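# Turn the carton upright with arrows pointing up

## Task

Rotate the carton until the arrows printed on its sides point toward the ceiling, and leave it standing on the bench with no part of it sticking out past the bench edge. Then open the grippers and move the arms away. It only counts if the carton stays that way without the robot supporting it.

## Robot and tools

ROBOT. Two arms: left_arm (the robot's own left, on the +y side) and right_arm. Each arm has six joints (waist, shoulder, elbow, wrist pitch, wrist yaw, wrist roll) and a two-finger gripper. The fingers point along the gripper's +z axis and close along its y axis. Arm names refer to the robot's sides, not to image sides.

FRAME. All reported hand poses share one world frame. The origin is on the floor (z = 0) at the centre of the robot's foot, +z is up, and +x is the direction the robot faces. Only the floor height is known. The bench height is not given. end_effector_position is in metres and marks a point between the finger pads, roughly 1 cm short of the fingertips. end_effector_quat_wxyz is the orientation. Printed positions can be off, more so when an arm is stretched far out.

execute_actions. The argument actions is a list holding one action, one wait, or nothing.
- Empty list []: no command; it just reports the current state.
- Action: {"rows": [...], "steps": n}, with n from 1 to 15 control steps, each 1/30 s (15 if omitted). Each row is used for one step. If there are fewer rows than steps, the last row repeats.
- Wait: {"steps": n} without rows, n up to 300. It returns once that many steps have passed since the previous result.
- Optional pictures (true/false) decides whether camera images come back; by default they do.
A call that is refused sends nothing.

ROW LAYOUT. Every row has 14 numbers covering both arms, even when only one moves: left_arm waist, shoulder, elbow, wrist pitch, wrist yaw, wrist roll, opening, then the same seven for right_arm. The joint values are absolute target angles in radians, in the same form as the Joint positions line, not offsets. Stated ranges per arm: waist -2.880 to 2.880, shoulder 0.000 to 3.142, elbow 0.000 to 3.019, wrist pitch -1.693 to 1.571, wrist yaw -1.571 to 1.571, wrist roll -2.094 to 2.094. A true end can sit up to 0.019 rad either side of these. A target more than 0.019 rad beyond a range end, and farther out than the joint currently is, gets the call refused. A target past the true end is clipped to it, and the result then says "joint sent to its limit". That line may refer to an earlier action. If the line is missing, that does not prove there is more room. Opening is an absolute value from -1 (closed) to +1 (fully open, 0.094 m between the pads).

MOTION. Speed is limited. On each step, each joint's target is kept within a set lead of its measured angle: waist 0.264, shoulder 0.32, elbow 0.276, wrist pitch 0.33, wrist yaw 0.186, wrist roll 0.522 rad. If the targets would carry a gripper more than 70 mm from where it now is, all of that arm's targets are pulled back toward the measured angles. So long moves take several calls. Between calls, including while you are writing, the arms keep heading for the last row sent. They stop doing so when everything has nearly stopped moving (slow or blocked counts) or when any step is HELD. After that, only a new action makes them move on or squeeze harder. Fingers that are still opening or closing keep going. The same joint angles can give different hand poses on the two arms.

GRIPPING. grip_measured is the measured finger opening on the same -1..1 scale as the command. Away from the ends, the fingers go to where grip_measured equals the number you send. To hold something, command an opening below grip_measured: about 0.03 lower holds firmly, a smaller gap holds more lightly. Readings can be about 1 mm off per gripper, constantly. Pad force tops out around 50 to 62 N (less on some grippers), and lower for parts under about 2 mm thick. First contact can spike harder.

RESULT LINES. The state line gives left_arm: … | right_arm: … poses. Joint positions and Joint velocities have one block per arm: six joints (rad, rad/s) then pad gap (m, m/s). Joint torques follow the same joint order; they are never zero even in free air, have per-arm offsets and noise, and friction can mask or fake a load. "joint command not followed" means a clearance check altered or blocked some joint targets; the rest of the row still ran. HELD marks steps where your row, or part of it, was not sent. MOTOR HOT appears from 85 °C; at 100 °C an OVER-TEMPERATURE FAULT occurs, that arm and its gripper go limp and it falls until cooled. Holding loads heats motors, even while idle.

CAMERAS. cam_head_left, cam_head_right, cam_left_wrist, cam_right_wrist, each 896x504, come in that order. Calibration (K, distortion, T_world_to_cam from world to camera) is given; actual cameras may deviate slightly, and results list any camera whose numbers change. Wrist camera poses follow their arm's joint readings.

zoom_image. Arguments: camera (one of the four names) and region [x0, y0, x1, y1] in that camera's pixels, origin top-left, at most 504 by 504. It returns a closer look at that camera's latest image.

finished_scene. Argument scene: the number of the current scene. Replying without any tool call ends everything.

AVOID. Random brief tugs on held parts or pushes on loose objects may happen. Do not drop, slam, or shove the carton hard, do not knock anything off the work area, and do not let the arms collide or press on each other. Smooth moves and low effort are better.

Each tool is called after "Request:" in YAML: its name, and indented under it one key for each argument.

## Session

Request:
execute_actions:
  actions: []

Scene clock: 0.00 s of 4200.00 s.
left_arm: end_effector_position=(+0.8829, +0.5664, +1.3850) grip_measured=+0.036 end_effector_quat_wxyz=(-0.050, +0.449, +0.756, +0.473) | right_arm: end_effector_position=(+0.4053, +0.5165, +1.2828) grip_measured=+0.195 end_effector_quat_wxyz=(-0.204, +0.481, +0.737, +0.429)
Joint positions: left_arm=[ 1.254  1.731  1.676  0.239 -0.92   1.811  0.049] | right_arm=[-0.239  2.994  2.437  0.011  0.081  1.606  0.056]
Joint velocities: left_arm=[-0.015 -0.005 -0.002  0.002 -0.022  0.007 -0.   ] | right_arm=[-0.005 -0.005  0.002  0.002  0.022 -0.066 -0.001]
Joint torques (N m, as the arm reports them, + toward a larger angle): no reading
Motor temperatures (°C, as the motors report them): left_arm=[26 24 25 29 28 25] | right_arm=[27 27 24 24 28 25]

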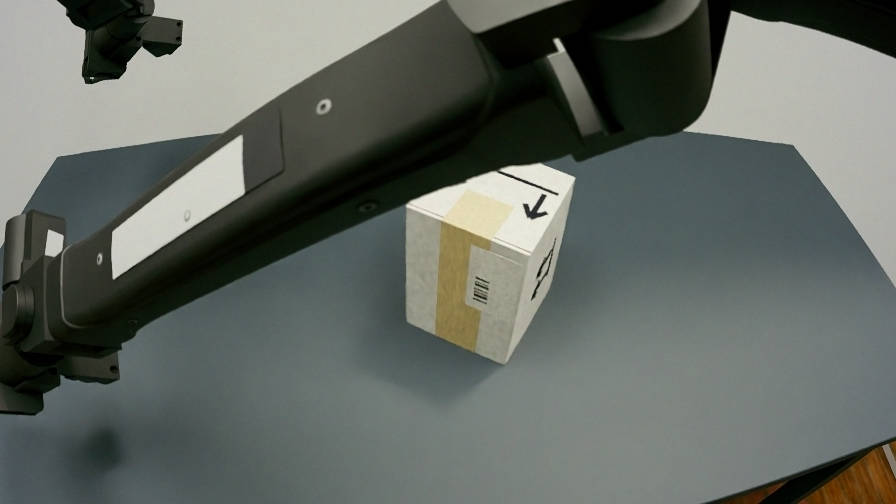

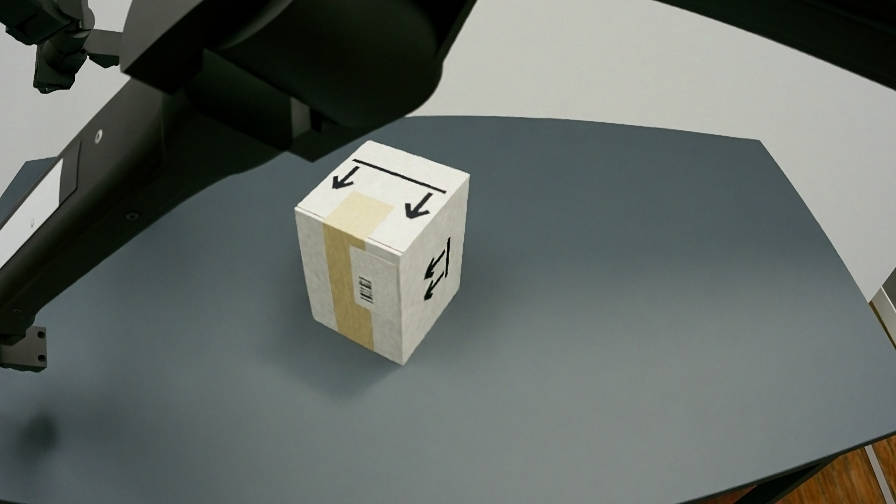

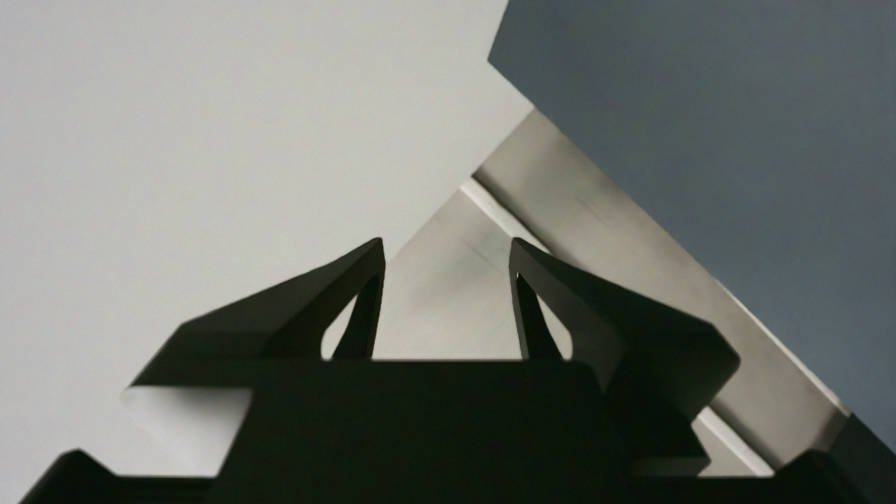

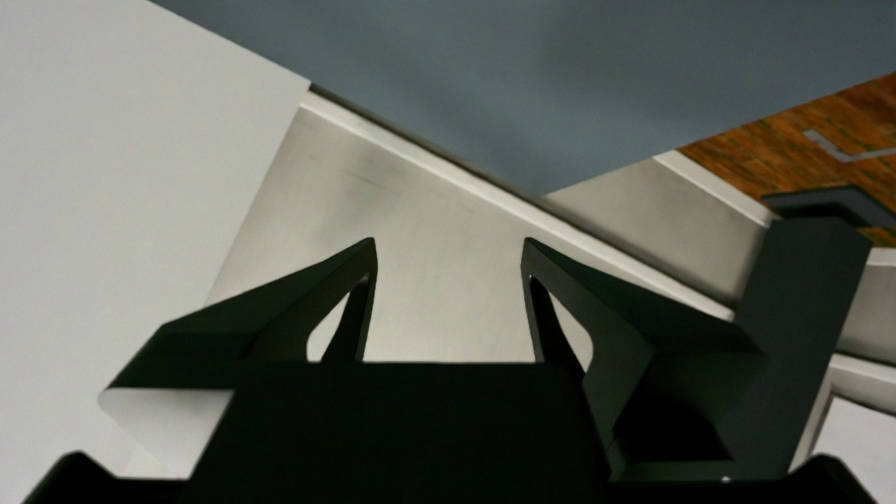

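Request:
execute_actions:
  actions:
    - {"rows":[[1.554,1.731,1.676,0.239,-0.92,1.811,0,-0.239,2.7,2.437,0.011,0.081,1.606,0.2]]}
  pictures: false

Request:
execute_actions:
  actions: []

Scene clock: 18.60 s of 4200.00 s.
left_arm: end_effector_position=(+0.7857, +0.7852, +1.3926) grip_measured=+0.003 end_effector_quat_wxyz=(-0.190, +0.378, +0.736, +0.528) | right_arm: end_effector_position=(+0.5407, +0.5056, +1.3798) grip_measured=+0.198 end_effector_quat_wxyz=(-0.169, +0.499, +0.696, +0.488)
Joint positions: left_arm=[ 1.588  1.731  1.676  0.239 -0.922  1.811  0.047] | right_arm=[-0.239  2.814  2.421  0.011  0.081  1.606  0.056]
Joint velocities: left_arm=[ 0.317 -0.015 -0.017  0.002 -0.022 -0.066  0.001] | right_arm=[-0.015 -0.532 -0.002 -0.012 -0.022  0.007 -0.001]
Joint torques (N m, as the arm reports them, + toward a larger angle): left_arm=[ -5.77 -22.77   5.87   1.48  -0.27  -0.06] | right_arm=[ 24.58 -19.74   5.08   1.33  -0.54  -0.02]
Motor temperatures (°C, as the motors report them): left_arm=[27 27 28 29 28 25] | right_arm=[31 31 25 24 28 25]
Steps of this call (steps 1 to 90: nothing new was sent; then 15.10 s passed at rest; steps 91 to 105: all 15 steps of this action). Readings (joint positions):
91: left_arm=[1.260 1.731 1.676 0.239 -0.919 1.811] | right_arm=[-0.239 2.991 2.436 0.011 0.081 1.606]
92: left_arm=[1.267 1.731 1.676 0.239 -0.918 1.811] | right_arm=[-0.239 2.986 2.430 0.011 0.081 1.606]
94: left_arm=[1.300 1.731 1.676 0.239 -0.918 1.811] | right_arm=[-0.239 2.971 2.424 0.011 0.081 1.606]
98: left_arm=[1.406 1.731 1.676 0.239 -0.918 1.811] | right_arm=[-0.239 2.927 2.421 0.011 0.081 1.606]
105: the state above

Scene clock: 18.60 s of 4200.00 s.
left_arm: end_effector_position=(+0.7857, +0.7852, +1.3926) grip_measured=+0.003 end_effector_quat_wxyz=(-0.190, +0.378, +0.736, +0.528) | right_arm: end_effector_position=(+0.5407, +0.5056, +1.3798) grip_measured=+0.198 end_effector_quat_wxyz=(-0.169, +0.499, +0.696, +0.488)
Joint positions: left_arm=[ 1.588  1.731  1.676  0.239 -0.922  1.811  0.047] | right_arm=[-0.239  2.814  2.421  0.011  0.081  1.606  0.056]
Joint velocities: left_arm=[ 0.317 -0.015 -0.017  0.002 -0.022 -0.066  0.001] | right_arm=[-0.015 -0.532 -0.002 -0.012 -0.022  0.007 -0.001]
Joint torques (N m, as the arm reports them, + toward a larger angle): left_arm=[ -5.77 -22.77   5.87   1.48  -0.27  -0.06] | right_arm=[ 24.58 -19.74   5.08   1.33  -0.54  -0.02]
Motor temperatures (°C, as the motors report them): left_arm=[27 27 28 29 28 25] | right_arm=[31 31 25 24 28 25]
camera_calibration (this result's frames):
cam_left_wrist: T_world_to_cam=[[-0.740783, -0.171571, -0.649464, 1.61884], [-0.603295, -0.255276, 0.755559, -0.371408], [-0.295425, 0.951524, 0.0855964, -0.509609], [0, 0, 0, 1]] pos_world=[0.824588, 0.667839, 1.37562]
cam_right_wrist: T_world_to_cam=[[-0.863252, -0.0214316, -0.504318, 1.17196], [-0.501942, -0.0692318, 0.862126, -0.880922], [-0.0533916, 0.99737, 0.0490071, -0.416799], [0, 0, 0, 1]] pos_world=[0.547272, 0.379832, 1.37093]

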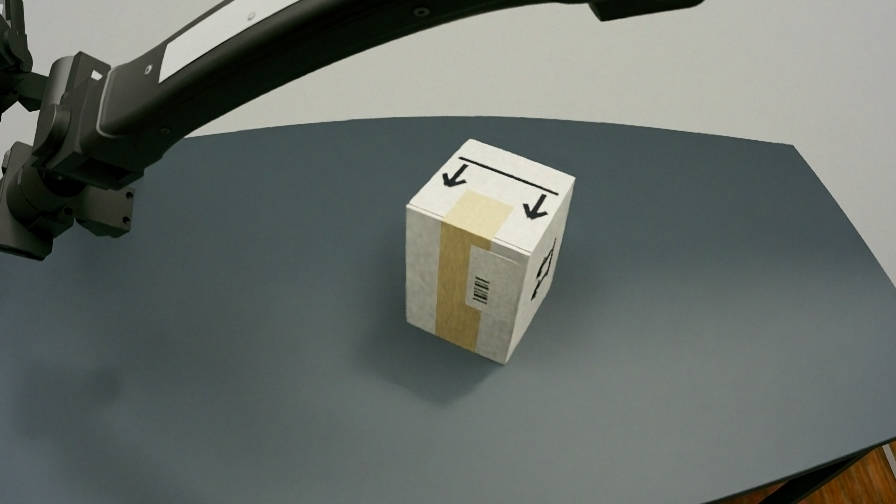

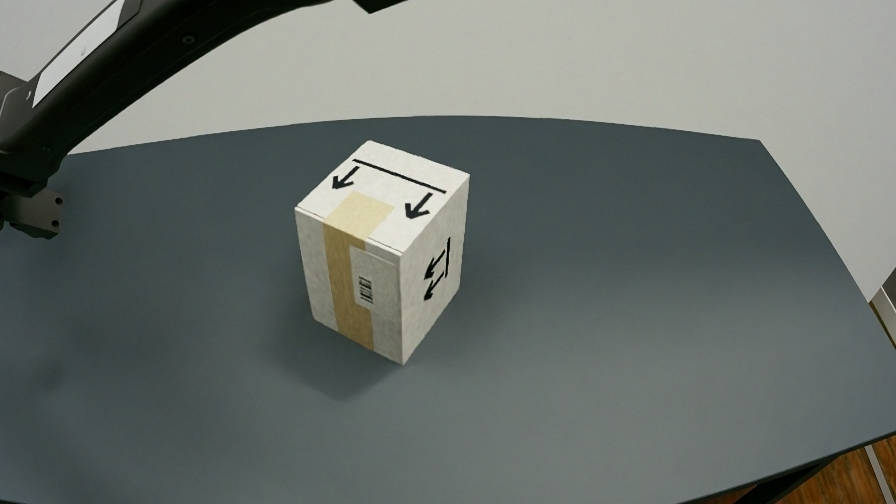

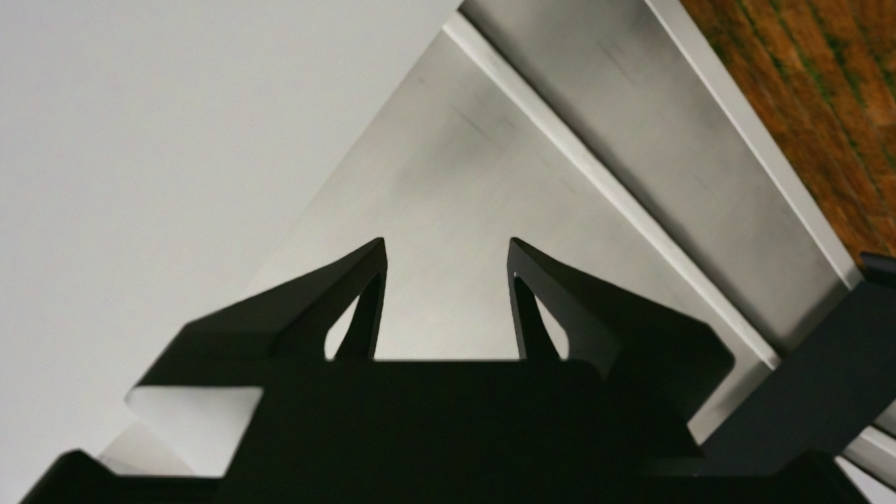

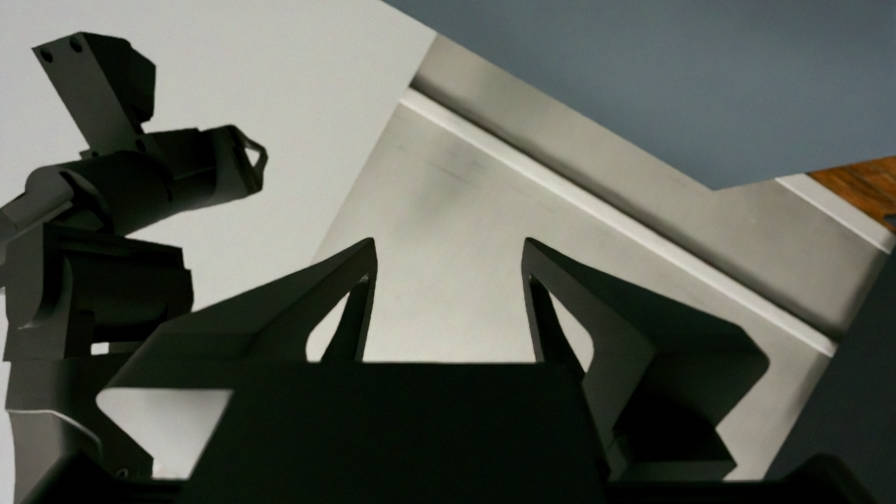

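Request:
execute_actions:
  actions:
    - {"rows":[[1.7,1.731,1.676,0.239,0,0,-1,-0.239,2.2,1.65,0.011,0,0,-1]]}
  pictures: false

Request:
execute_actions:
  actions:
    - {"steps":45}

Scene clock: 23.60 s of 4200.00 s.
left_arm: end_effector_position=(+0.8443, +0.7713, +1.3542) grip_measured=-0.994 end_effector_quat_wxyz=(+0.370, -0.022, +0.900, +0.230) | right_arm: end_effector_position=(+0.5808, +0.3453, +1.5244) grip_measured=-0.976 end_effector_quat_wxyz=(+0.064, +0.027, +0.853, +0.517)
Joint positions: left_arm=[ 1.718  1.731  1.676  0.239 -0.002  0.386  0.   ] | right_arm=[-0.239  2.151  1.664  0.014  0.002  0.5    0.001]
Joint velocities: left_arm=[-0.132  0.005  0.022  0.002 -0.007 -2.542 -0.   ] | right_arm=[-0.005 -0.015  0.002  0.007  0.066 -2.85  -0.   ]
Joint torques (N m, as the arm reports them, + toward a larger angle): left_arm=[  0.14 -22.94   6.04   1.64   0.04  -0.09] | right_arm=[ 20.44 -11.61   3.02   1.13  -0.68  -0.09]
Motor temperatures (°C, as the motors report them): left_arm=[26 28 28 29 28 25] | right_arm=[31 31 26 24 29 25]
Steps of this call (steps 1 to 30: the robot went on to your last target; steps 31 to 90: nothing new was sent; then 1.50 s passed at rest; steps 91 to 105: all 15 steps of this action). Readings (joint positions):
91: left_arm=[1.565 1.731 1.676 0.239 -0.848 1.747] | right_arm=[-0.239 2.653 2.409 0.014 0.062 1.568]
92: left_arm=[1.575 1.731 1.676 0.239 -0.754 1.659] | right_arm=[-0.239 2.620 2.350 0.014 0.046 1.521]
94: left_arm=[1.617 1.731 1.676 0.239 -0.553 1.466] | right_arm=[-0.239 2.551 2.235 0.013 0.025 1.427]
98: left_arm=[1.707 1.731 1.676 0.239 -0.155 1.071] | right_arm=[-0.239 2.372 1.976 0.014 0.006 1.184]
105: the state above

Scene clock: 25.10 s of 4200.00 s.
left_arm: end_effector_position=(+0.8475, +0.7652, +1.3535) grip_measured=-0.994 end_effector_quat_wxyz=(+0.408, -0.189, +0.880, +0.151) | right_arm: end_effector_position=(+0.5620, +0.3485, +1.5100) grip_measured=-0.976 end_effector_quat_wxyz=(+0.173, -0.188, +0.837, +0.483)
Joint positions: left_arm=[ 1.71   1.731  1.676  0.239 -0.002  0.008  0.   ] | right_arm=[-0.239  2.171  1.651  0.014  0.002  0.011  0.001]
Joint velocities: left_arm=[ 0.015 -0.015  0.007  0.007  0.066 -0.022 -0.001] | right_arm=[ 0.005  0.005 -0.012 -0.002 -0.007 -0.007 -0.001]
Joint torques (N m, as the arm reports them, + toward a larger angle): left_arm=[  0.44 -23.43   6.12   1.68   0.02  -0.08] | right_arm=[ 20.4  -13.13   3.96   1.06  -0.71  -0.14]
Motor temperatures (°C, as the motors report them): left_arm=[26 28 28 29 28 25] | right_arm=[31 31 26 24 29 25]
Steps of this call (steps 1 to 45: the robot went on to your last target). Readings (joint positions):
1: left_arm=[1.715 1.731 1.676 0.239 -0.002 0.310] | right_arm=[-0.239 2.152 1.662 0.014 0.002 0.406]
2: left_arm=[1.713 1.731 1.676 0.239 -0.002 0.249] | right_arm=[-0.239 2.154 1.660 0.014 0.002 0.326]
4: left_arm=[1.710 1.731 1.676 0.239 -0.002 0.162] | right_arm=[-0.239 2.159 1.656 0.014 0.002 0.212]
8: left_arm=[1.710 1.731 1.676 0.239 -0.002 0.070] | right_arm=[-0.239 2.169 1.652 0.014 0.002 0.093]
45: the state above
All arms were judged still, so your last target was given up. Only a new action makes them travel on or press farther. Fingers that are still opening or closing keep moving.
camera_calibration (this result's frames):
cam_left_wrist: T_world_to_cam=[[0.467863, -0.879376, -0.0883337, 0.393552], [-0.86194, -0.431913, -0.265537, 1.42673], [0.195354, 0.200373, -0.960045, 1.10515], [0, 0, 0, 1]] pos_world=[0.829736, 0.740863, 1.47461]
cam_right_wrist: T_world_to_cam=[[0.475543, -0.46432, -0.747171, 1.02131], [-0.769733, -0.630815, -0.0978907, 0.802486], [-0.425875, 0.621674, -0.657383, 1.14161], [0, 0, 0, 1]] pos_world=[0.618207, 0.270726, 1.59212]

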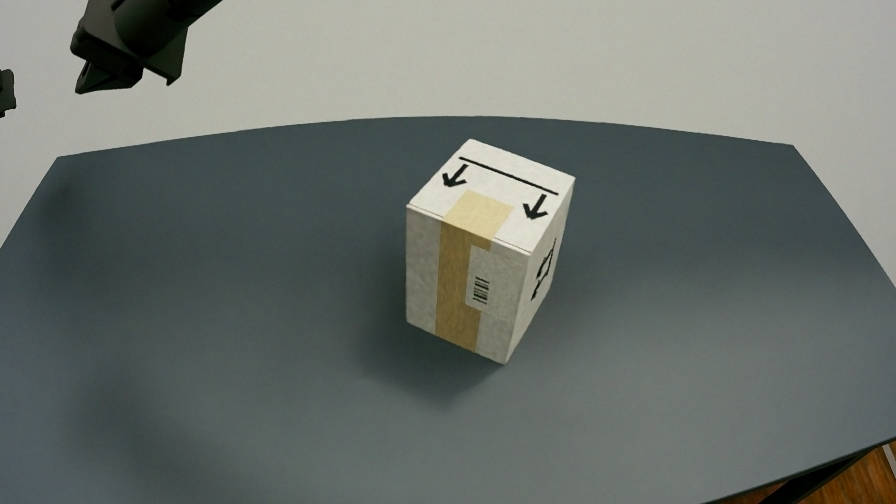

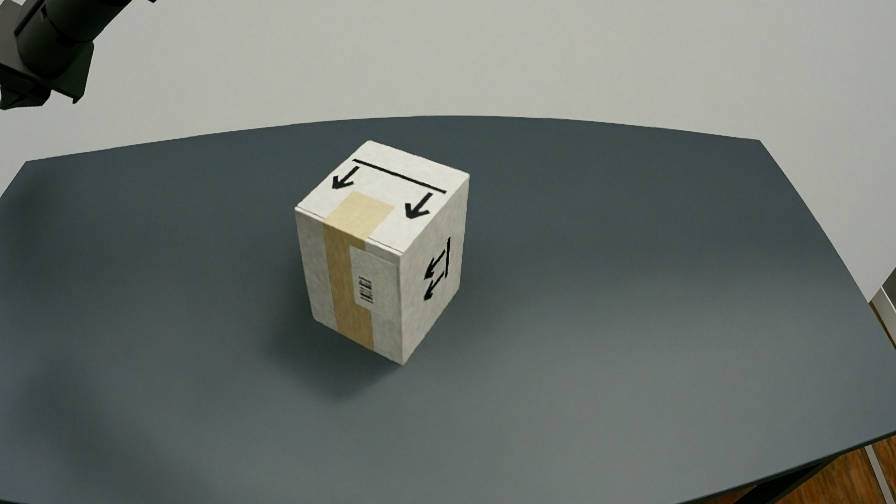

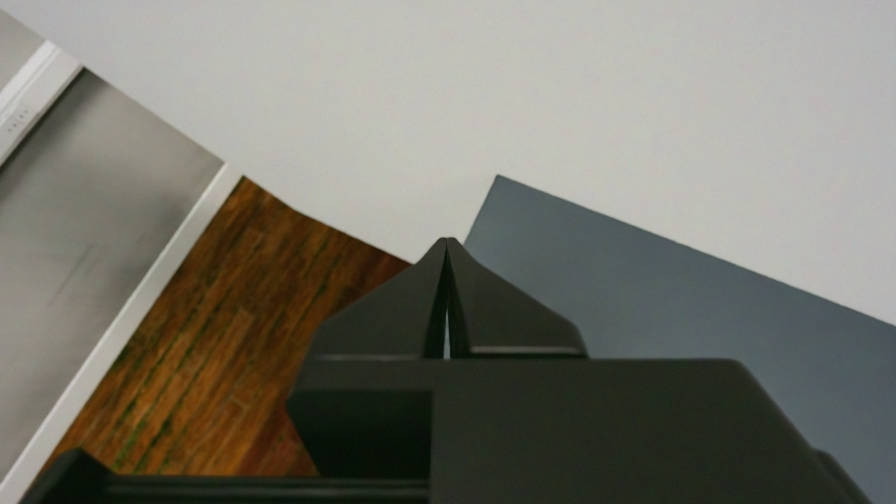

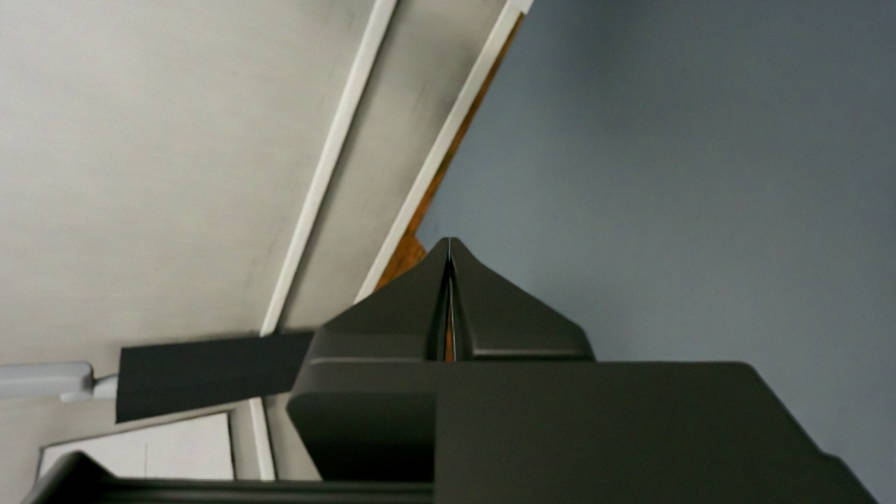

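Request:
execute_actions:
  actions:
    - {"rows":[[1.71,1.731,1.676,-0.76,0,0,-1,-0.239,1.4,0.88,0.011,0,0,-1]]}
  pictures: false

Request:
execute_actions:
  actions:
    - {"steps":20}
  pictures: false

Request:
execute_actions:
  actions:
    - {"rows":[[1.71,1.2,1.145,-0.76,0,0,-1,-0.239,1.4,1.3,0.011,0,0,-1]]}
  pictures: false

Request:
execute_actions:
  actions:
    - {"steps":20}
  pictures: false

Request:
execute_actions:
  actions:
    - {"rows":[[1.2,1.2,1.145,-0.76,0,0,-1,-1.0,1.4,1.3,0.011,0,0,-1]]}
  pictures: false

Request:
execute_actions:
  actions:
    - {"steps":25}

Scene clock: 36.57 s of 4200.00 s.
left_arm: end_effector_position=(+0.6561, +0.6754, +1.2686) grip_measured=-0.994 end_effector_quat_wxyz=(+0.052, +0.236, -0.969, -0.042) | right_arm: end_effector_position=(+0.5057, +0.0924, +1.6316) grip_measured=-0.976 end_effector_quat_wxyz=(+0.175, -0.187, +0.837, +0.483)
Joint positions: left_arm=[ 1.71   1.719  1.671 -0.743 -0.002  0.007  0.   ] | right_arm=[-0.239  1.4    0.885  0.015  0.002  0.011  0.001]
Joint velocities: left_arm=[-0.005 -0.005 -0.002 -0.002  0.037  0.022 -0.001] | right_arm=[-0.005 -1.177 -0.359 -0.007  0.007  0.051 -0.001]
Joint torques (N m, as the arm reports them, + toward a larger angle): left_arm=[  0.9  -20.49   5.12  -0.72   0.02  -0.09] | right_arm=[11.2  -3.6   5.36  1.05 -0.72 -0.13]
Motor temperatures (°C, as the motors report them): left_arm=[26 29 28 29 28 25] | right_arm=[32 31 26 24 29 25]
Steps of this call (steps 1 to 90: nothing new was sent; then 7.97 s passed at rest; steps 91 to 105: all 15 steps of this action). Readings (joint positions):
91: left_arm=[1.710 1.730 1.678 0.182 -0.002 0.007] | right_arm=[-0.239 2.158 1.631 0.017 0.002 0.011]
92: left_arm=[1.710 1.723 1.682 0.076 -0.002 0.007] | right_arm=[-0.239 2.127 1.579 0.018 0.002 0.011]
94: left_arm=[1.710 1.719 1.682 -0.130 -0.002 0.007] | right_arm=[-0.239 2.042 1.456 0.017 0.002 0.011]
98: left_arm=[1.710 1.719 1.680 -0.551 -0.002 0.007] | right_arm=[-0.239 1.830 1.212 0.017 0.002 0.011]
105: the state above

Scene clock: 37.23 s of 4200.00 s.
left_arm: end_effector_position=(+0.6555, +0.6751, +1.2687) grip_measured=-0.994 end_effector_quat_wxyz=(+0.053, +0.236, -0.969, -0.042) | right_arm: end_effector_position=(+0.5084, +0.0882, +1.6361) grip_measured=-0.976 end_effector_quat_wxyz=(+0.180, -0.184, +0.836, +0.485)
Joint positions: left_arm=[ 1.71   1.719  1.671 -0.745 -0.002  0.007  0.   ] | right_arm=[-0.239  1.384  0.879  0.015  0.002  0.011  0.001]
Joint velocities: left_arm=[-0.005  0.005  0.007  0.007 -0.037 -0.037  0.   ] | right_arm=[-0.015  0.005 -0.022  0.012  0.007 -0.037  0.001]
Joint torques (N m, as the arm reports them, + toward a larger angle): left_arm=[  1.08 -20.51   5.25  -0.62   0.    -0.09] | right_arm=[11.39 -7.8   4.19  1.13 -0.71 -0.14]
Motor temperatures (°C, as the motors report them): left_arm=[26 29 28 29 28 25] | right_arm=[31 31 26 24 29 25]
Steps of this call (steps 1 to 20: the robot went on to your last target). Readings (joint positions):
1: left_arm=[1.710 1.719 1.671 -0.743 -0.002 0.007] | right_arm=[-0.239 1.368 0.879 0.015 0.002 0.011]
2: left_arm=[1.710 1.719 1.671 -0.744 -0.002 0.007] | right_arm=[-0.239 1.350 0.881 0.015 0.002 0.011]
4: left_arm=[1.710 1.719 1.671 -0.745 -0.002 0.007] | right_arm=[-0.239 1.343 0.889 0.015 0.002 0.011]
8: left_arm=[1.710 1.719 1.671 -0.745 -0.002 0.007] | right_arm=[-0.239 1.367 0.886 0.015 0.002 0.011]
20: the state above

Scene clock: 37.73 s of 4200.00 s.
left_arm: end_effector_position=(+0.5623, +0.6059, +1.4405) grip_measured=-0.994 end_effector_quat_wxyz=(+0.043, +0.236, -0.970, -0.044) | right_arm: end_effector_position=(+0.7264, +0.0772, +1.7882) grip_measured=-0.976 end_effector_quat_wxyz=(+0.352, -0.078, +0.778, +0.515)
Joint positions: left_arm=[ 1.71   1.166  1.149 -0.756 -0.002  0.007  0.   ] | right_arm=[-0.239  1.384  1.307  0.014  0.002  0.011  0.001]
Joint velocities: left_arm=[-0.005 -0.288  0.002 -0.002 -0.022 -0.095  0.001] | right_arm=[-0.005 -0.122  0.12   0.032  0.022 -0.007 -0.001]
Joint torques (N m, as the arm reports them, + toward a larger angle): left_arm=[ -0.17 -12.76   4.78  -0.07   0.    -0.09] | right_arm=[12.57 -9.06  4.29  1.37 -0.7  -0.14]
Motor temperatures (°C, as the motors report them): left_arm=[26 29 28 29 28 25] | right_arm=[31 31 26 24 29 25]
Steps of this call (steps 1 to 15: all 15 steps of this action). Readings (joint positions):
1: left_arm=[1.710 1.708 1.652 -0.741 -0.002 0.007] | right_arm=[-0.239 1.384 0.888 0.012 0.002 0.011]
2: left_arm=[1.710 1.680 1.605 -0.739 -0.002 0.007] | right_arm=[-0.239 1.388 0.906 0.008 0.002 0.011]
4: left_arm=[1.710 1.602 1.487 -0.740 -0.002 0.007] | right_arm=[-0.239 1.393 0.963 0.006 0.002 0.011]
8: left_arm=[1.710 1.411 1.263 -0.743 -0.002 0.007] | right_arm=[-0.239 1.393 1.108 0.006 0.002 0.011]
15: the state above

Scene clock: 38.40 s of 4200.00 s.
left_arm: end_effector_position=(+0.5618, +0.6057, +1.4400) grip_measured=-0.994 end_effector_quat_wxyz=(+0.044, +0.236, -0.970, -0.044) | right_arm: end_effector_position=(+0.7257, +0.0755, +1.7888) grip_measured=-0.976 end_effector_quat_wxyz=(+0.352, -0.078, +0.778, +0.515)
Joint positions: left_arm=[ 1.71   1.167  1.149 -0.756 -0.002  0.007  0.   ] | right_arm=[-0.239  1.379  1.303  0.014  0.002  0.011  0.001]
Joint velocities: left_arm=[-0.005  0.024  0.002 -0.007  0.007 -0.066 -0.   ] | right_arm=[-0.005  0.005 -0.002  0.012 -0.007 -0.037 -0.   ]
Joint torques (N m, as the arm reports them, + toward a larger angle): left_arm=[ -0.32 -14.     4.74  -0.07   0.01  -0.1 ] | right_arm=[12.39 -9.34  5.36  1.44 -0.71 -0.13]
Motor temperatures (°C, as the motors report them): left_arm=[26 29 28 29 28 25] | right_arm=[31 31 26 24 29 25]
Steps of this call (steps 1 to 15: the robot went on to your last target; steps 16 to 20: nothing new was sent). Readings (joint positions):
1: left_arm=[1.710 1.160 1.149 -0.756 -0.002 0.007] | right_arm=[-0.239 1.380 1.308 0.014 0.002 0.011]
2: left_arm=[1.710 1.159 1.149 -0.756 -0.002 0.007] | right_arm=[-0.239 1.379 1.308 0.014 0.002 0.011]
4: left_arm=[1.710 1.163 1.149 -0.756 -0.002 0.007] | right_arm=[-0.239 1.379 1.306 0.014 0.002 0.011]
8: left_arm=[1.710 1.167 1.149 -0.756 -0.002 0.007] | right_arm=[-0.239 1.379 1.303 0.014 0.002 0.011]
20: the state above
All arms were judged still, so your last target was given up. Only a new action makes them travel on or press farther. Fingers that are still opening or closing keep moving.

Scene clock: 38.90 s of 4200.00 s.
left_arm: end_effector_position=(+0.6408, +0.3523, +1.4672) grip_measured=-0.994 end_effector_quat_wxyz=(-0.003, -0.053, +0.986, -0.155) | right_arm: end_effector_position=(+0.8267, -0.0941, +1.6037) grip_measured=-0.976 end_effector_quat_wxyz=(+0.356, +0.009, +0.868, +0.346)
Joint positions: left_arm=[ 1.164  1.168  1.149 -0.756  0.005  0.006  0.   ] | right_arm=[-0.665  1.379  1.303  0.014 -0.004  0.011  0.001]
Joint velocities: left_arm=[ 0.034 -0.005  0.012  0.002 -0.022 -0.022  0.   ] | right_arm=[-1.05  -0.005 -0.002 -0.007  0.037 -0.037 -0.001]
Joint torques (N m, as the arm reports them, + toward a larger angle): left_arm=[ -1.35 -13.67   4.82  -0.07   0.11  -0.05] | right_arm=[  8.6  -14.62   5.29   1.57  -0.44  -0.08]
Motor temperatures (°C, as the motors report them): left_arm=[26 29 28 29 28 25] | right_arm=[31 31 26 24 29 25]
Steps of this call (steps 1 to 15: all 15 steps of this action). Readings (joint positions):
1: left_arm=[1.699 1.167 1.149 -0.756 -0.006 0.007] | right_arm=[-0.246 1.379 1.303 0.014 -0.001 0.011]
2: left_arm=[1.676 1.167 1.149 -0.756 -0.008 0.006] | right_arm=[-0.256 1.379 1.303 0.014 -0.004 0.011]
4: left_arm=[1.594 1.167 1.149 -0.756 -0.008 0.006] | right_arm=[-0.301 1.379 1.303 0.014 -0.004 0.011]
8: left_arm=[1.388 1.167 1.149 -0.756 -0.006 0.006] | right_arm=[-0.423 1.379 1.303 0.014 -0.004 0.011]
15: the state above

Scene clock: 39.73 s of 4200.00 s.
left_arm: end_effector_position=(+0.6393, +0.3642, +1.4635) grip_measured=-0.994 end_effector_quat_wxyz=(-0.005, -0.062, +0.988, -0.145) | right_arm: end_effector_position=(+0.8529, -0.2857, +1.4897) grip_measured=-0.976 end_effector_quat_wxyz=(+0.347, +0.082, +0.915, +0.192)
Joint positions: left_arm=[ 1.189  1.168  1.149 -0.756  0.002  0.006  0.   ] | right_arm=[-1.015  1.379  1.303  0.014  0.002  0.011  0.001]
Joint velocities: left_arm=[ 0.005 -0.015 -0.012  0.007  0.037 -0.095 -0.001] | right_arm=[-0.005 -0.005  0.007 -0.017  0.022 -0.051  0.   ]
Joint torques (N m, as the arm reports them, + toward a larger angle): left_arm=[ -3.55 -13.41   4.75  -0.04   0.16  -0.05] | right_arm=[  8.54 -16.28   5.05   1.49  -0.44  -0.11]
Motor temperatures (°C, as the motors report them): left_arm=[26 29 28 29 28 25] | right_arm=[31 31 26 24 29 25]
Steps of this call (steps 1 to 25: the robot went on to your last target). Readings (joint positions):
1: left_arm=[1.168 1.168 1.149 -0.756 0.004 0.006] | right_arm=[-0.701 1.379 1.303 0.014 -0.004 0.011]
2: left_arm=[1.173 1.168 1.149 -0.756 0.003 0.006] | right_arm=[-0.737 1.379 1.303 0.014 -0.004 0.011]
4: left_arm=[1.183 1.168 1.149 -0.756 0.002 0.006] | right_arm=[-0.809 1.379 1.303 0.014 -0.004 0.011]
8: left_arm=[1.189 1.168 1.149 -0.756 0.002 0.006] | right_arm=[-0.951 1.379 1.303 0.014 -0.002 0.011]
25: the state above
camera_calibration (this result's frames):
cam_left_wrist: T_world_to_cam=[[0.148967, -0.945131, 0.290752, -0.178899], [-0.806053, 0.0542571, 0.589351, -0.360627], [-0.572789, -0.322156, -0.753743, 1.71129], [0, 0, 0, 1]] pos_world=[0.716173, 0.401785, 1.55442]
cam_right_wrist: T_world_to_cam=[[-0.0228629, -0.911127, -0.411491, 0.370728], [-0.99482, 0.0615142, -0.0809321, 0.988854], [0.099052, 0.407509, -0.907813, 1.51054], [0, 0, 0, 1]] pos_world=[0.842585, -0.338607, 1.60387]

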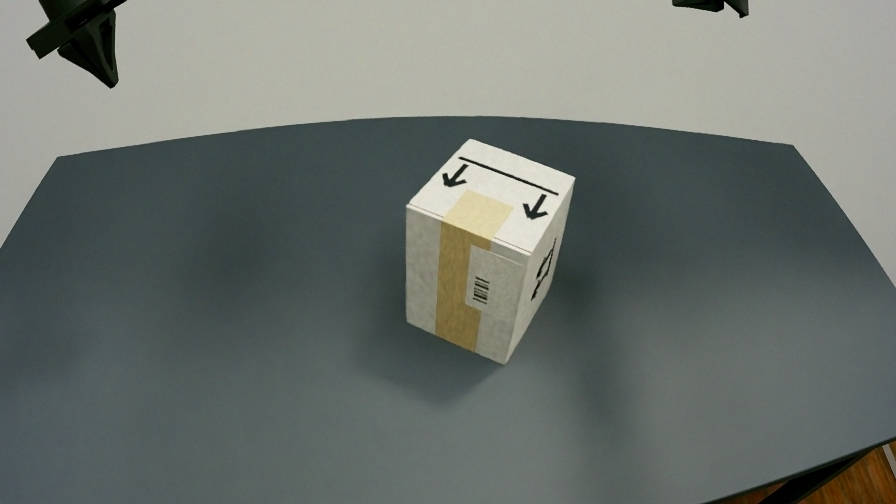

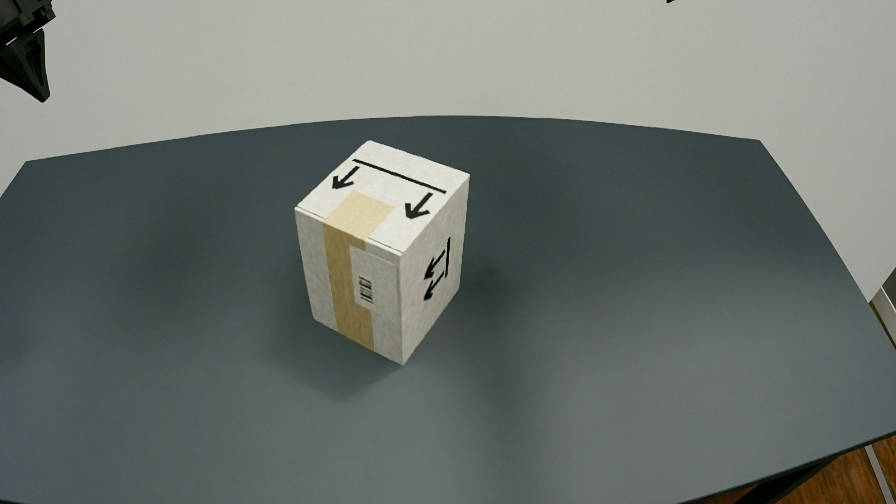

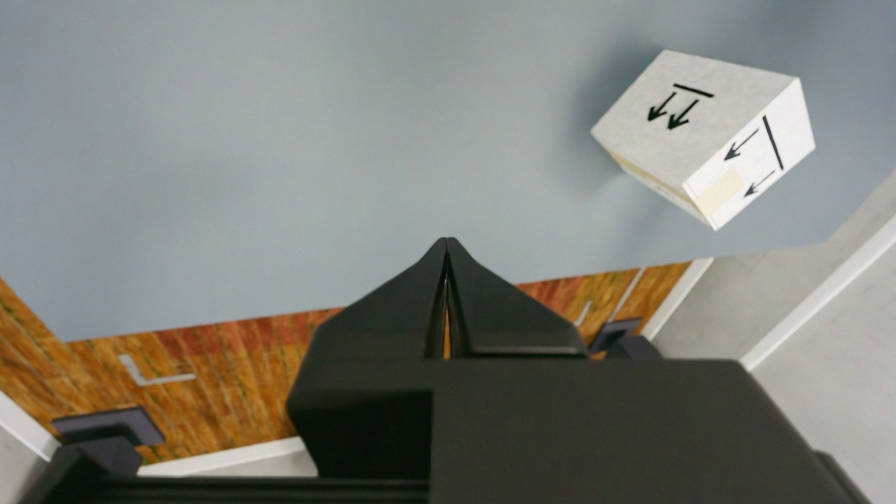

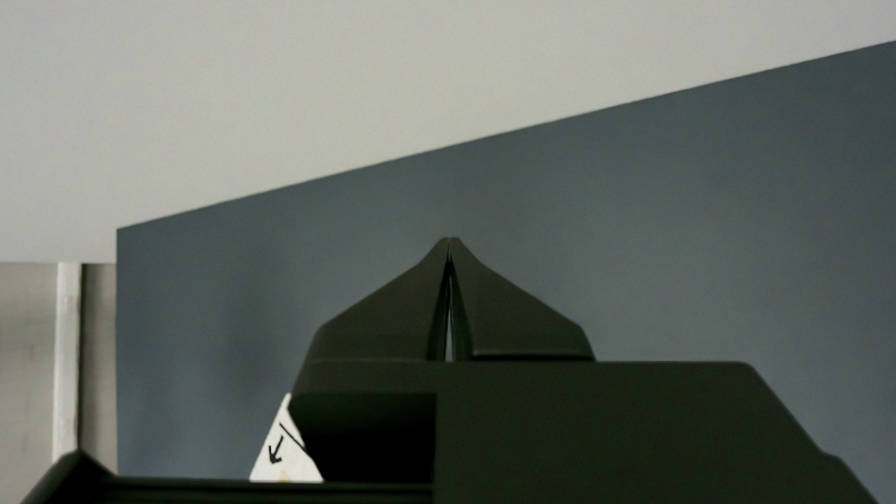

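Request:
execute_actions:
  actions:
    - {"rows":[[1.18,1.25,1.16,-0.66,0.06,0,-1,-1.04,1.42,1.25,0.05,-0.05,0,-1],[1.18,1.25,1.16,-0.66,0.06,0,-1,-1.04,1.42,1.25,0.05,-0.05,0,-1],[1.18,1.25,1.16,-0.66,0.06,0,-1,-1.04,1.42,1.25,0.05,-0.05,0,-1],[1.17,1.33,1.17,-0.56,0.12,0,-1,-1.07,1.47,1.2,0.1,-0.1,0,-1],[1.17,1.33,1.17,-0.56,0.12,0,-1,-1.07,1.47,1.2,0.1,-0.1,0,-1],[1.17,1.33,1.17,-0.56,0.12,0,-1,-1.07,1.47,1.2,0.1,-0.1,0,-1],[1.16,1.4,1.18,-0.47,0.18,0,-1,-1.1,1.52,1.16,0.14,-0.16,0,-1],[1.16,1.4,1.18,-0.47,0.18,0,-1,-1.1,1.52,1.16,0.14,-0.16,0,-1],[1.16,1.4,1.18,-0.47,0.18,0,-1,-1.1,1.52,1.16,0.14,-0.16,0,-1],[1.15,1.47,1.19,-0.38,0.24,0,-1,-1.13,1.57,1.12,0.18,-0.23,0,-1],[1.15,1.47,1.19,-0.38,0.24,0,-1,-1.13,1.57,1.12,0.18,-0.23,0,-1],[1.15,1.47,1.19,-0.38,0.24,0,-1,-1.13,1.57,1.12,0.18,-0.23,0,-1],[1.14,1.54,1.2,-0.3,0.3,0,-1,-1.15,1.62,1.08,0.22,-0.3,0,-1]]}
  pictures: false

Request:
execute_actions:
  actions:
    - {"rows":[[1.1,1.73,1.23,-0.07,0.45,0,-1,-1.13,1.75,1.0,0.33,-0.45,0,-1]],"steps":10}
  pictures: false

Request:
execute_actions:
  actions:
    - {"rows":[[1.05,1.914,1.258,0.156,0.6,0,-1,-1.1,1.87,0.932,0.438,-0.6,0,-1]]}

Scene clock: 84.93 s of 4200.00 s.
left_arm: end_effector_position=(+0.6679, +0.2621, +1.3454) grip_measured=-0.994 end_effector_quat_wxyz=(+0.055, -0.052, +0.953, -0.294) | right_arm: end_effector_position=(+0.7425, -0.2397, +1.3643) grip_measured=-0.976 end_effector_quat_wxyz=(+0.266, +0.048, +0.917, +0.292)
Joint positions: left_arm=[ 1.159  1.5    1.17  -0.346  0.293  0.006  0.   ] | right_arm=[-1.101  1.533  1.114  0.176 -0.279  0.011  0.001]
Joint velocities: left_arm=[-0.142  0.659  0.066  0.505  0.125 -0.051 -0.001] | right_arm=[-0.278  0.581 -0.408  0.354 -0.403  0.022  0.   ]
Joint torques (N m, as the arm reports them, + toward a larger angle): left_arm=[ -7.72 -16.99   5.28   0.63   0.56  -0.02] | right_arm=[  5.13 -13.83   2.48   1.77  -0.52  -0.11]
Motor temperatures (°C, as the motors report them): left_arm=[26 27 28 29 28 25] | right_arm=[29 33 27 24 29 25]
Steps of this call (steps 1 to 15: the robot went on to your last target; steps 16 to 90: nothing new was sent; then 41.70 s passed at rest; steps 91 to 105: all 15 steps of this action). Readings (joint positions):
91: left_arm=[1.189 1.171 1.149 -0.743 0.027 0.006] | right_arm=[-1.015 1.379 1.297 0.020 -0.022 0.011]
92: left_arm=[1.188 1.177 1.149 -0.719 0.047 0.006] | right_arm=[-1.016 1.379 1.287 0.031 -0.038 0.011]
94: left_arm=[1.187 1.198 1.149 -0.670 0.085 0.006] | right_arm=[-1.018 1.383 1.262 0.046 -0.065 0.011]
98: left_arm=[1.181 1.297 1.159 -0.539 0.165 0.006] | right_arm=[-1.038 1.414 1.204 0.093 -0.133 0.011]
105: the state above

Scene clock: 85.27 s of 4200.00 s.
left_arm: end_effector_position=(+0.6628, +0.1740, +1.2790) grip_measured=-0.994 end_effector_quat_wxyz=(+0.087, -0.028, +0.919, -0.385) | right_arm: end_effector_position=(+0.6113, -0.1769, +1.2706) grip_measured=-0.977 end_effector_quat_wxyz=(+0.164, +0.035, +0.912, +0.374)
Joint positions: left_arm=[ 1.103  1.743  1.22  -0.096  0.448  0.005  0.   ] | right_arm=[-1.115  1.75   0.99   0.304 -0.447  0.011  0.001]
Joint velocities: left_arm=[-0.024  0.015  0.002 -0.012 -0.037 -0.007  0.   ] | right_arm=[-0.024  0.278 -0.149  0.002  0.022  0.007 -0.002]
Joint torques (N m, as the arm reports them, + toward a larger angle): left_arm=[ -8.54 -17.89   2.59   1.54   0.66  -0.02] | right_arm=[  6.5  -16.44   1.37   2.04  -0.75  -0.13]
Motor temperatures (°C, as the motors report them): left_arm=[26 27 28 29 28 25] | right_arm=[29 33 26 24 29 25]
Steps of this call (steps 1 to 10: all 10 steps of this action). Readings (joint positions):
1: left_arm=[1.156 1.528 1.171 -0.307 0.344 0.005] | right_arm=[-1.108 1.554 1.099 0.193 -0.316 0.011]
2: left_arm=[1.152 1.560 1.176 -0.249 0.392 0.005] | right_arm=[-1.114 1.575 1.083 0.214 -0.353 0.011]
4: left_arm=[1.136 1.637 1.202 -0.151 0.437 0.005] | right_arm=[-1.115 1.622 1.052 0.253 -0.408 0.011]
8: left_arm=[1.108 1.731 1.220 -0.096 0.447 0.005] | right_arm=[-1.115 1.720 1.004 0.303 -0.446 0.011]
10: the state above

Scene clock: 85.77 s of 4200.00 s.
left_arm: end_effector_position=(+0.6567, +0.1034, +1.2546) grip_measured=-0.994 end_effector_quat_wxyz=(+0.140, +0.000, +0.874, -0.466) | right_arm: end_effector_position=(+0.5475, -0.1372, +1.2558) grip_measured=-0.977 end_effector_quat_wxyz=(+0.140, +0.023, +0.883, +0.447)
Joint positions: left_arm=[1.053 1.908 1.255 0.139 0.598 0.005 0.   ] | right_arm=[-1.107  1.863  0.929  0.426 -0.598  0.011  0.001]
Joint velocities: left_arm=[ 0.005 -0.015  0.002  0.042 -0.007  0.022  0.   ] | right_arm=[-0.015 -0.005  0.017  0.017 -0.037  0.007 -0.001]
Joint torques (N m, as the arm reports them, + toward a larger angle): left_arm=[-10.46 -16.29   1.39   1.16   0.72   0.  ] | right_arm=[  8.65 -12.86  -1.38   1.37  -0.77  -0.13]
Motor temperatures (°C, as the motors report them): left_arm=[26 27 28 29 28 25] | right_arm=[29 33 26 24 29 25]
Steps of this call (steps 1 to 15: all 15 steps of this action). Readings (joint positions):
1: left_arm=[1.102 1.755 1.220 -0.057 0.515 0.005] | right_arm=[-1.116 1.766 0.979 0.327 -0.516 0.011]
2: left_arm=[1.099 1.773 1.228 0.015 0.565 0.005] | right_arm=[-1.115 1.781 0.969 0.370 -0.567 0.011]
4: left_arm=[1.085 1.825 1.259 0.104 0.593 0.005] | right_arm=[-1.108 1.816 0.951 0.410 -0.595 0.011]
8: left_arm=[1.058 1.889 1.263 0.135 0.598 0.005] | right_arm=[-1.107 1.860 0.926 0.417 -0.598 0.011]
15: the state above
camera_calibration (this result's frames):
cam_left_wrist: T_world_to_cam=[[-0.107169, -0.557402, 0.823297, -0.90724], [-0.923825, 0.36191, 0.124772, 0.419129], [-0.367508, -0.747211, -0.553727, 1.13794], [0, 0, 0, 1]] pos_world=[0.708175, 0.192894, 1.32474]
cam_right_wrist: T_world_to_cam=[[0.0770822, -0.598366, -0.797506, 0.875747], [-0.934287, -0.322613, 0.151753, 0.278947], [-0.34809, 0.733402, -0.583913, 1.15063], [0, 0, 0, 1]] pos_world=[0.593635, -0.229866, 1.32795]

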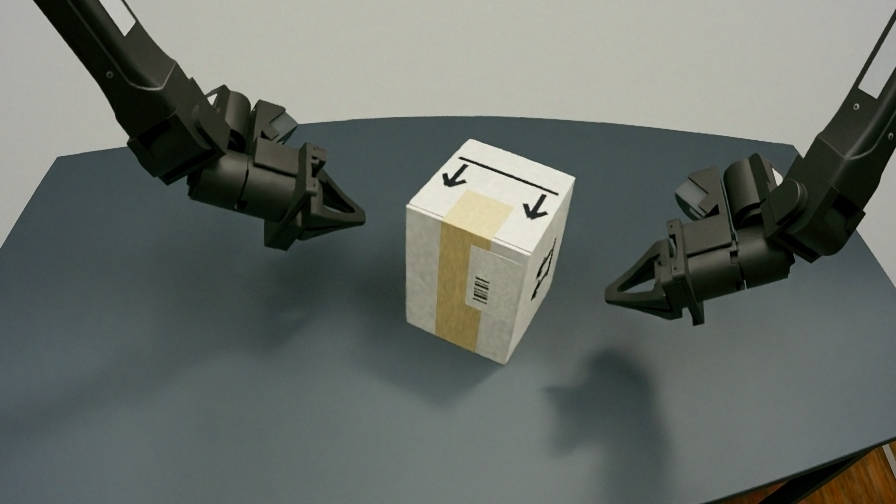

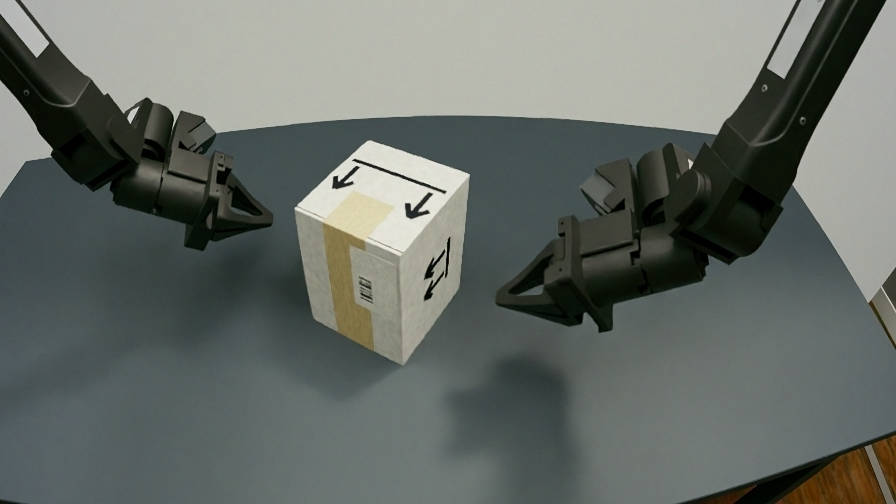

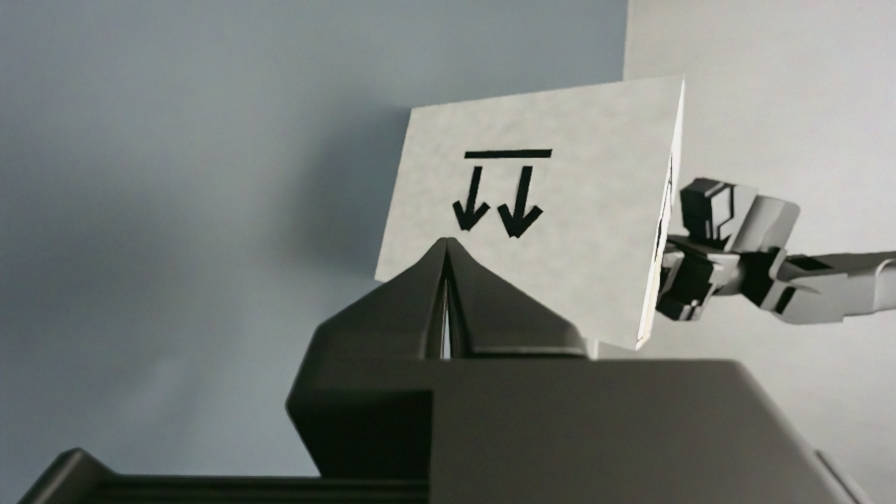

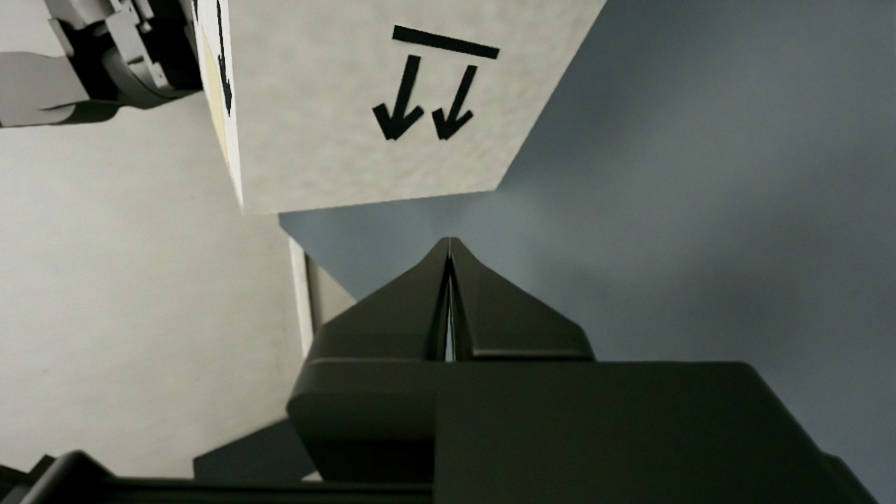

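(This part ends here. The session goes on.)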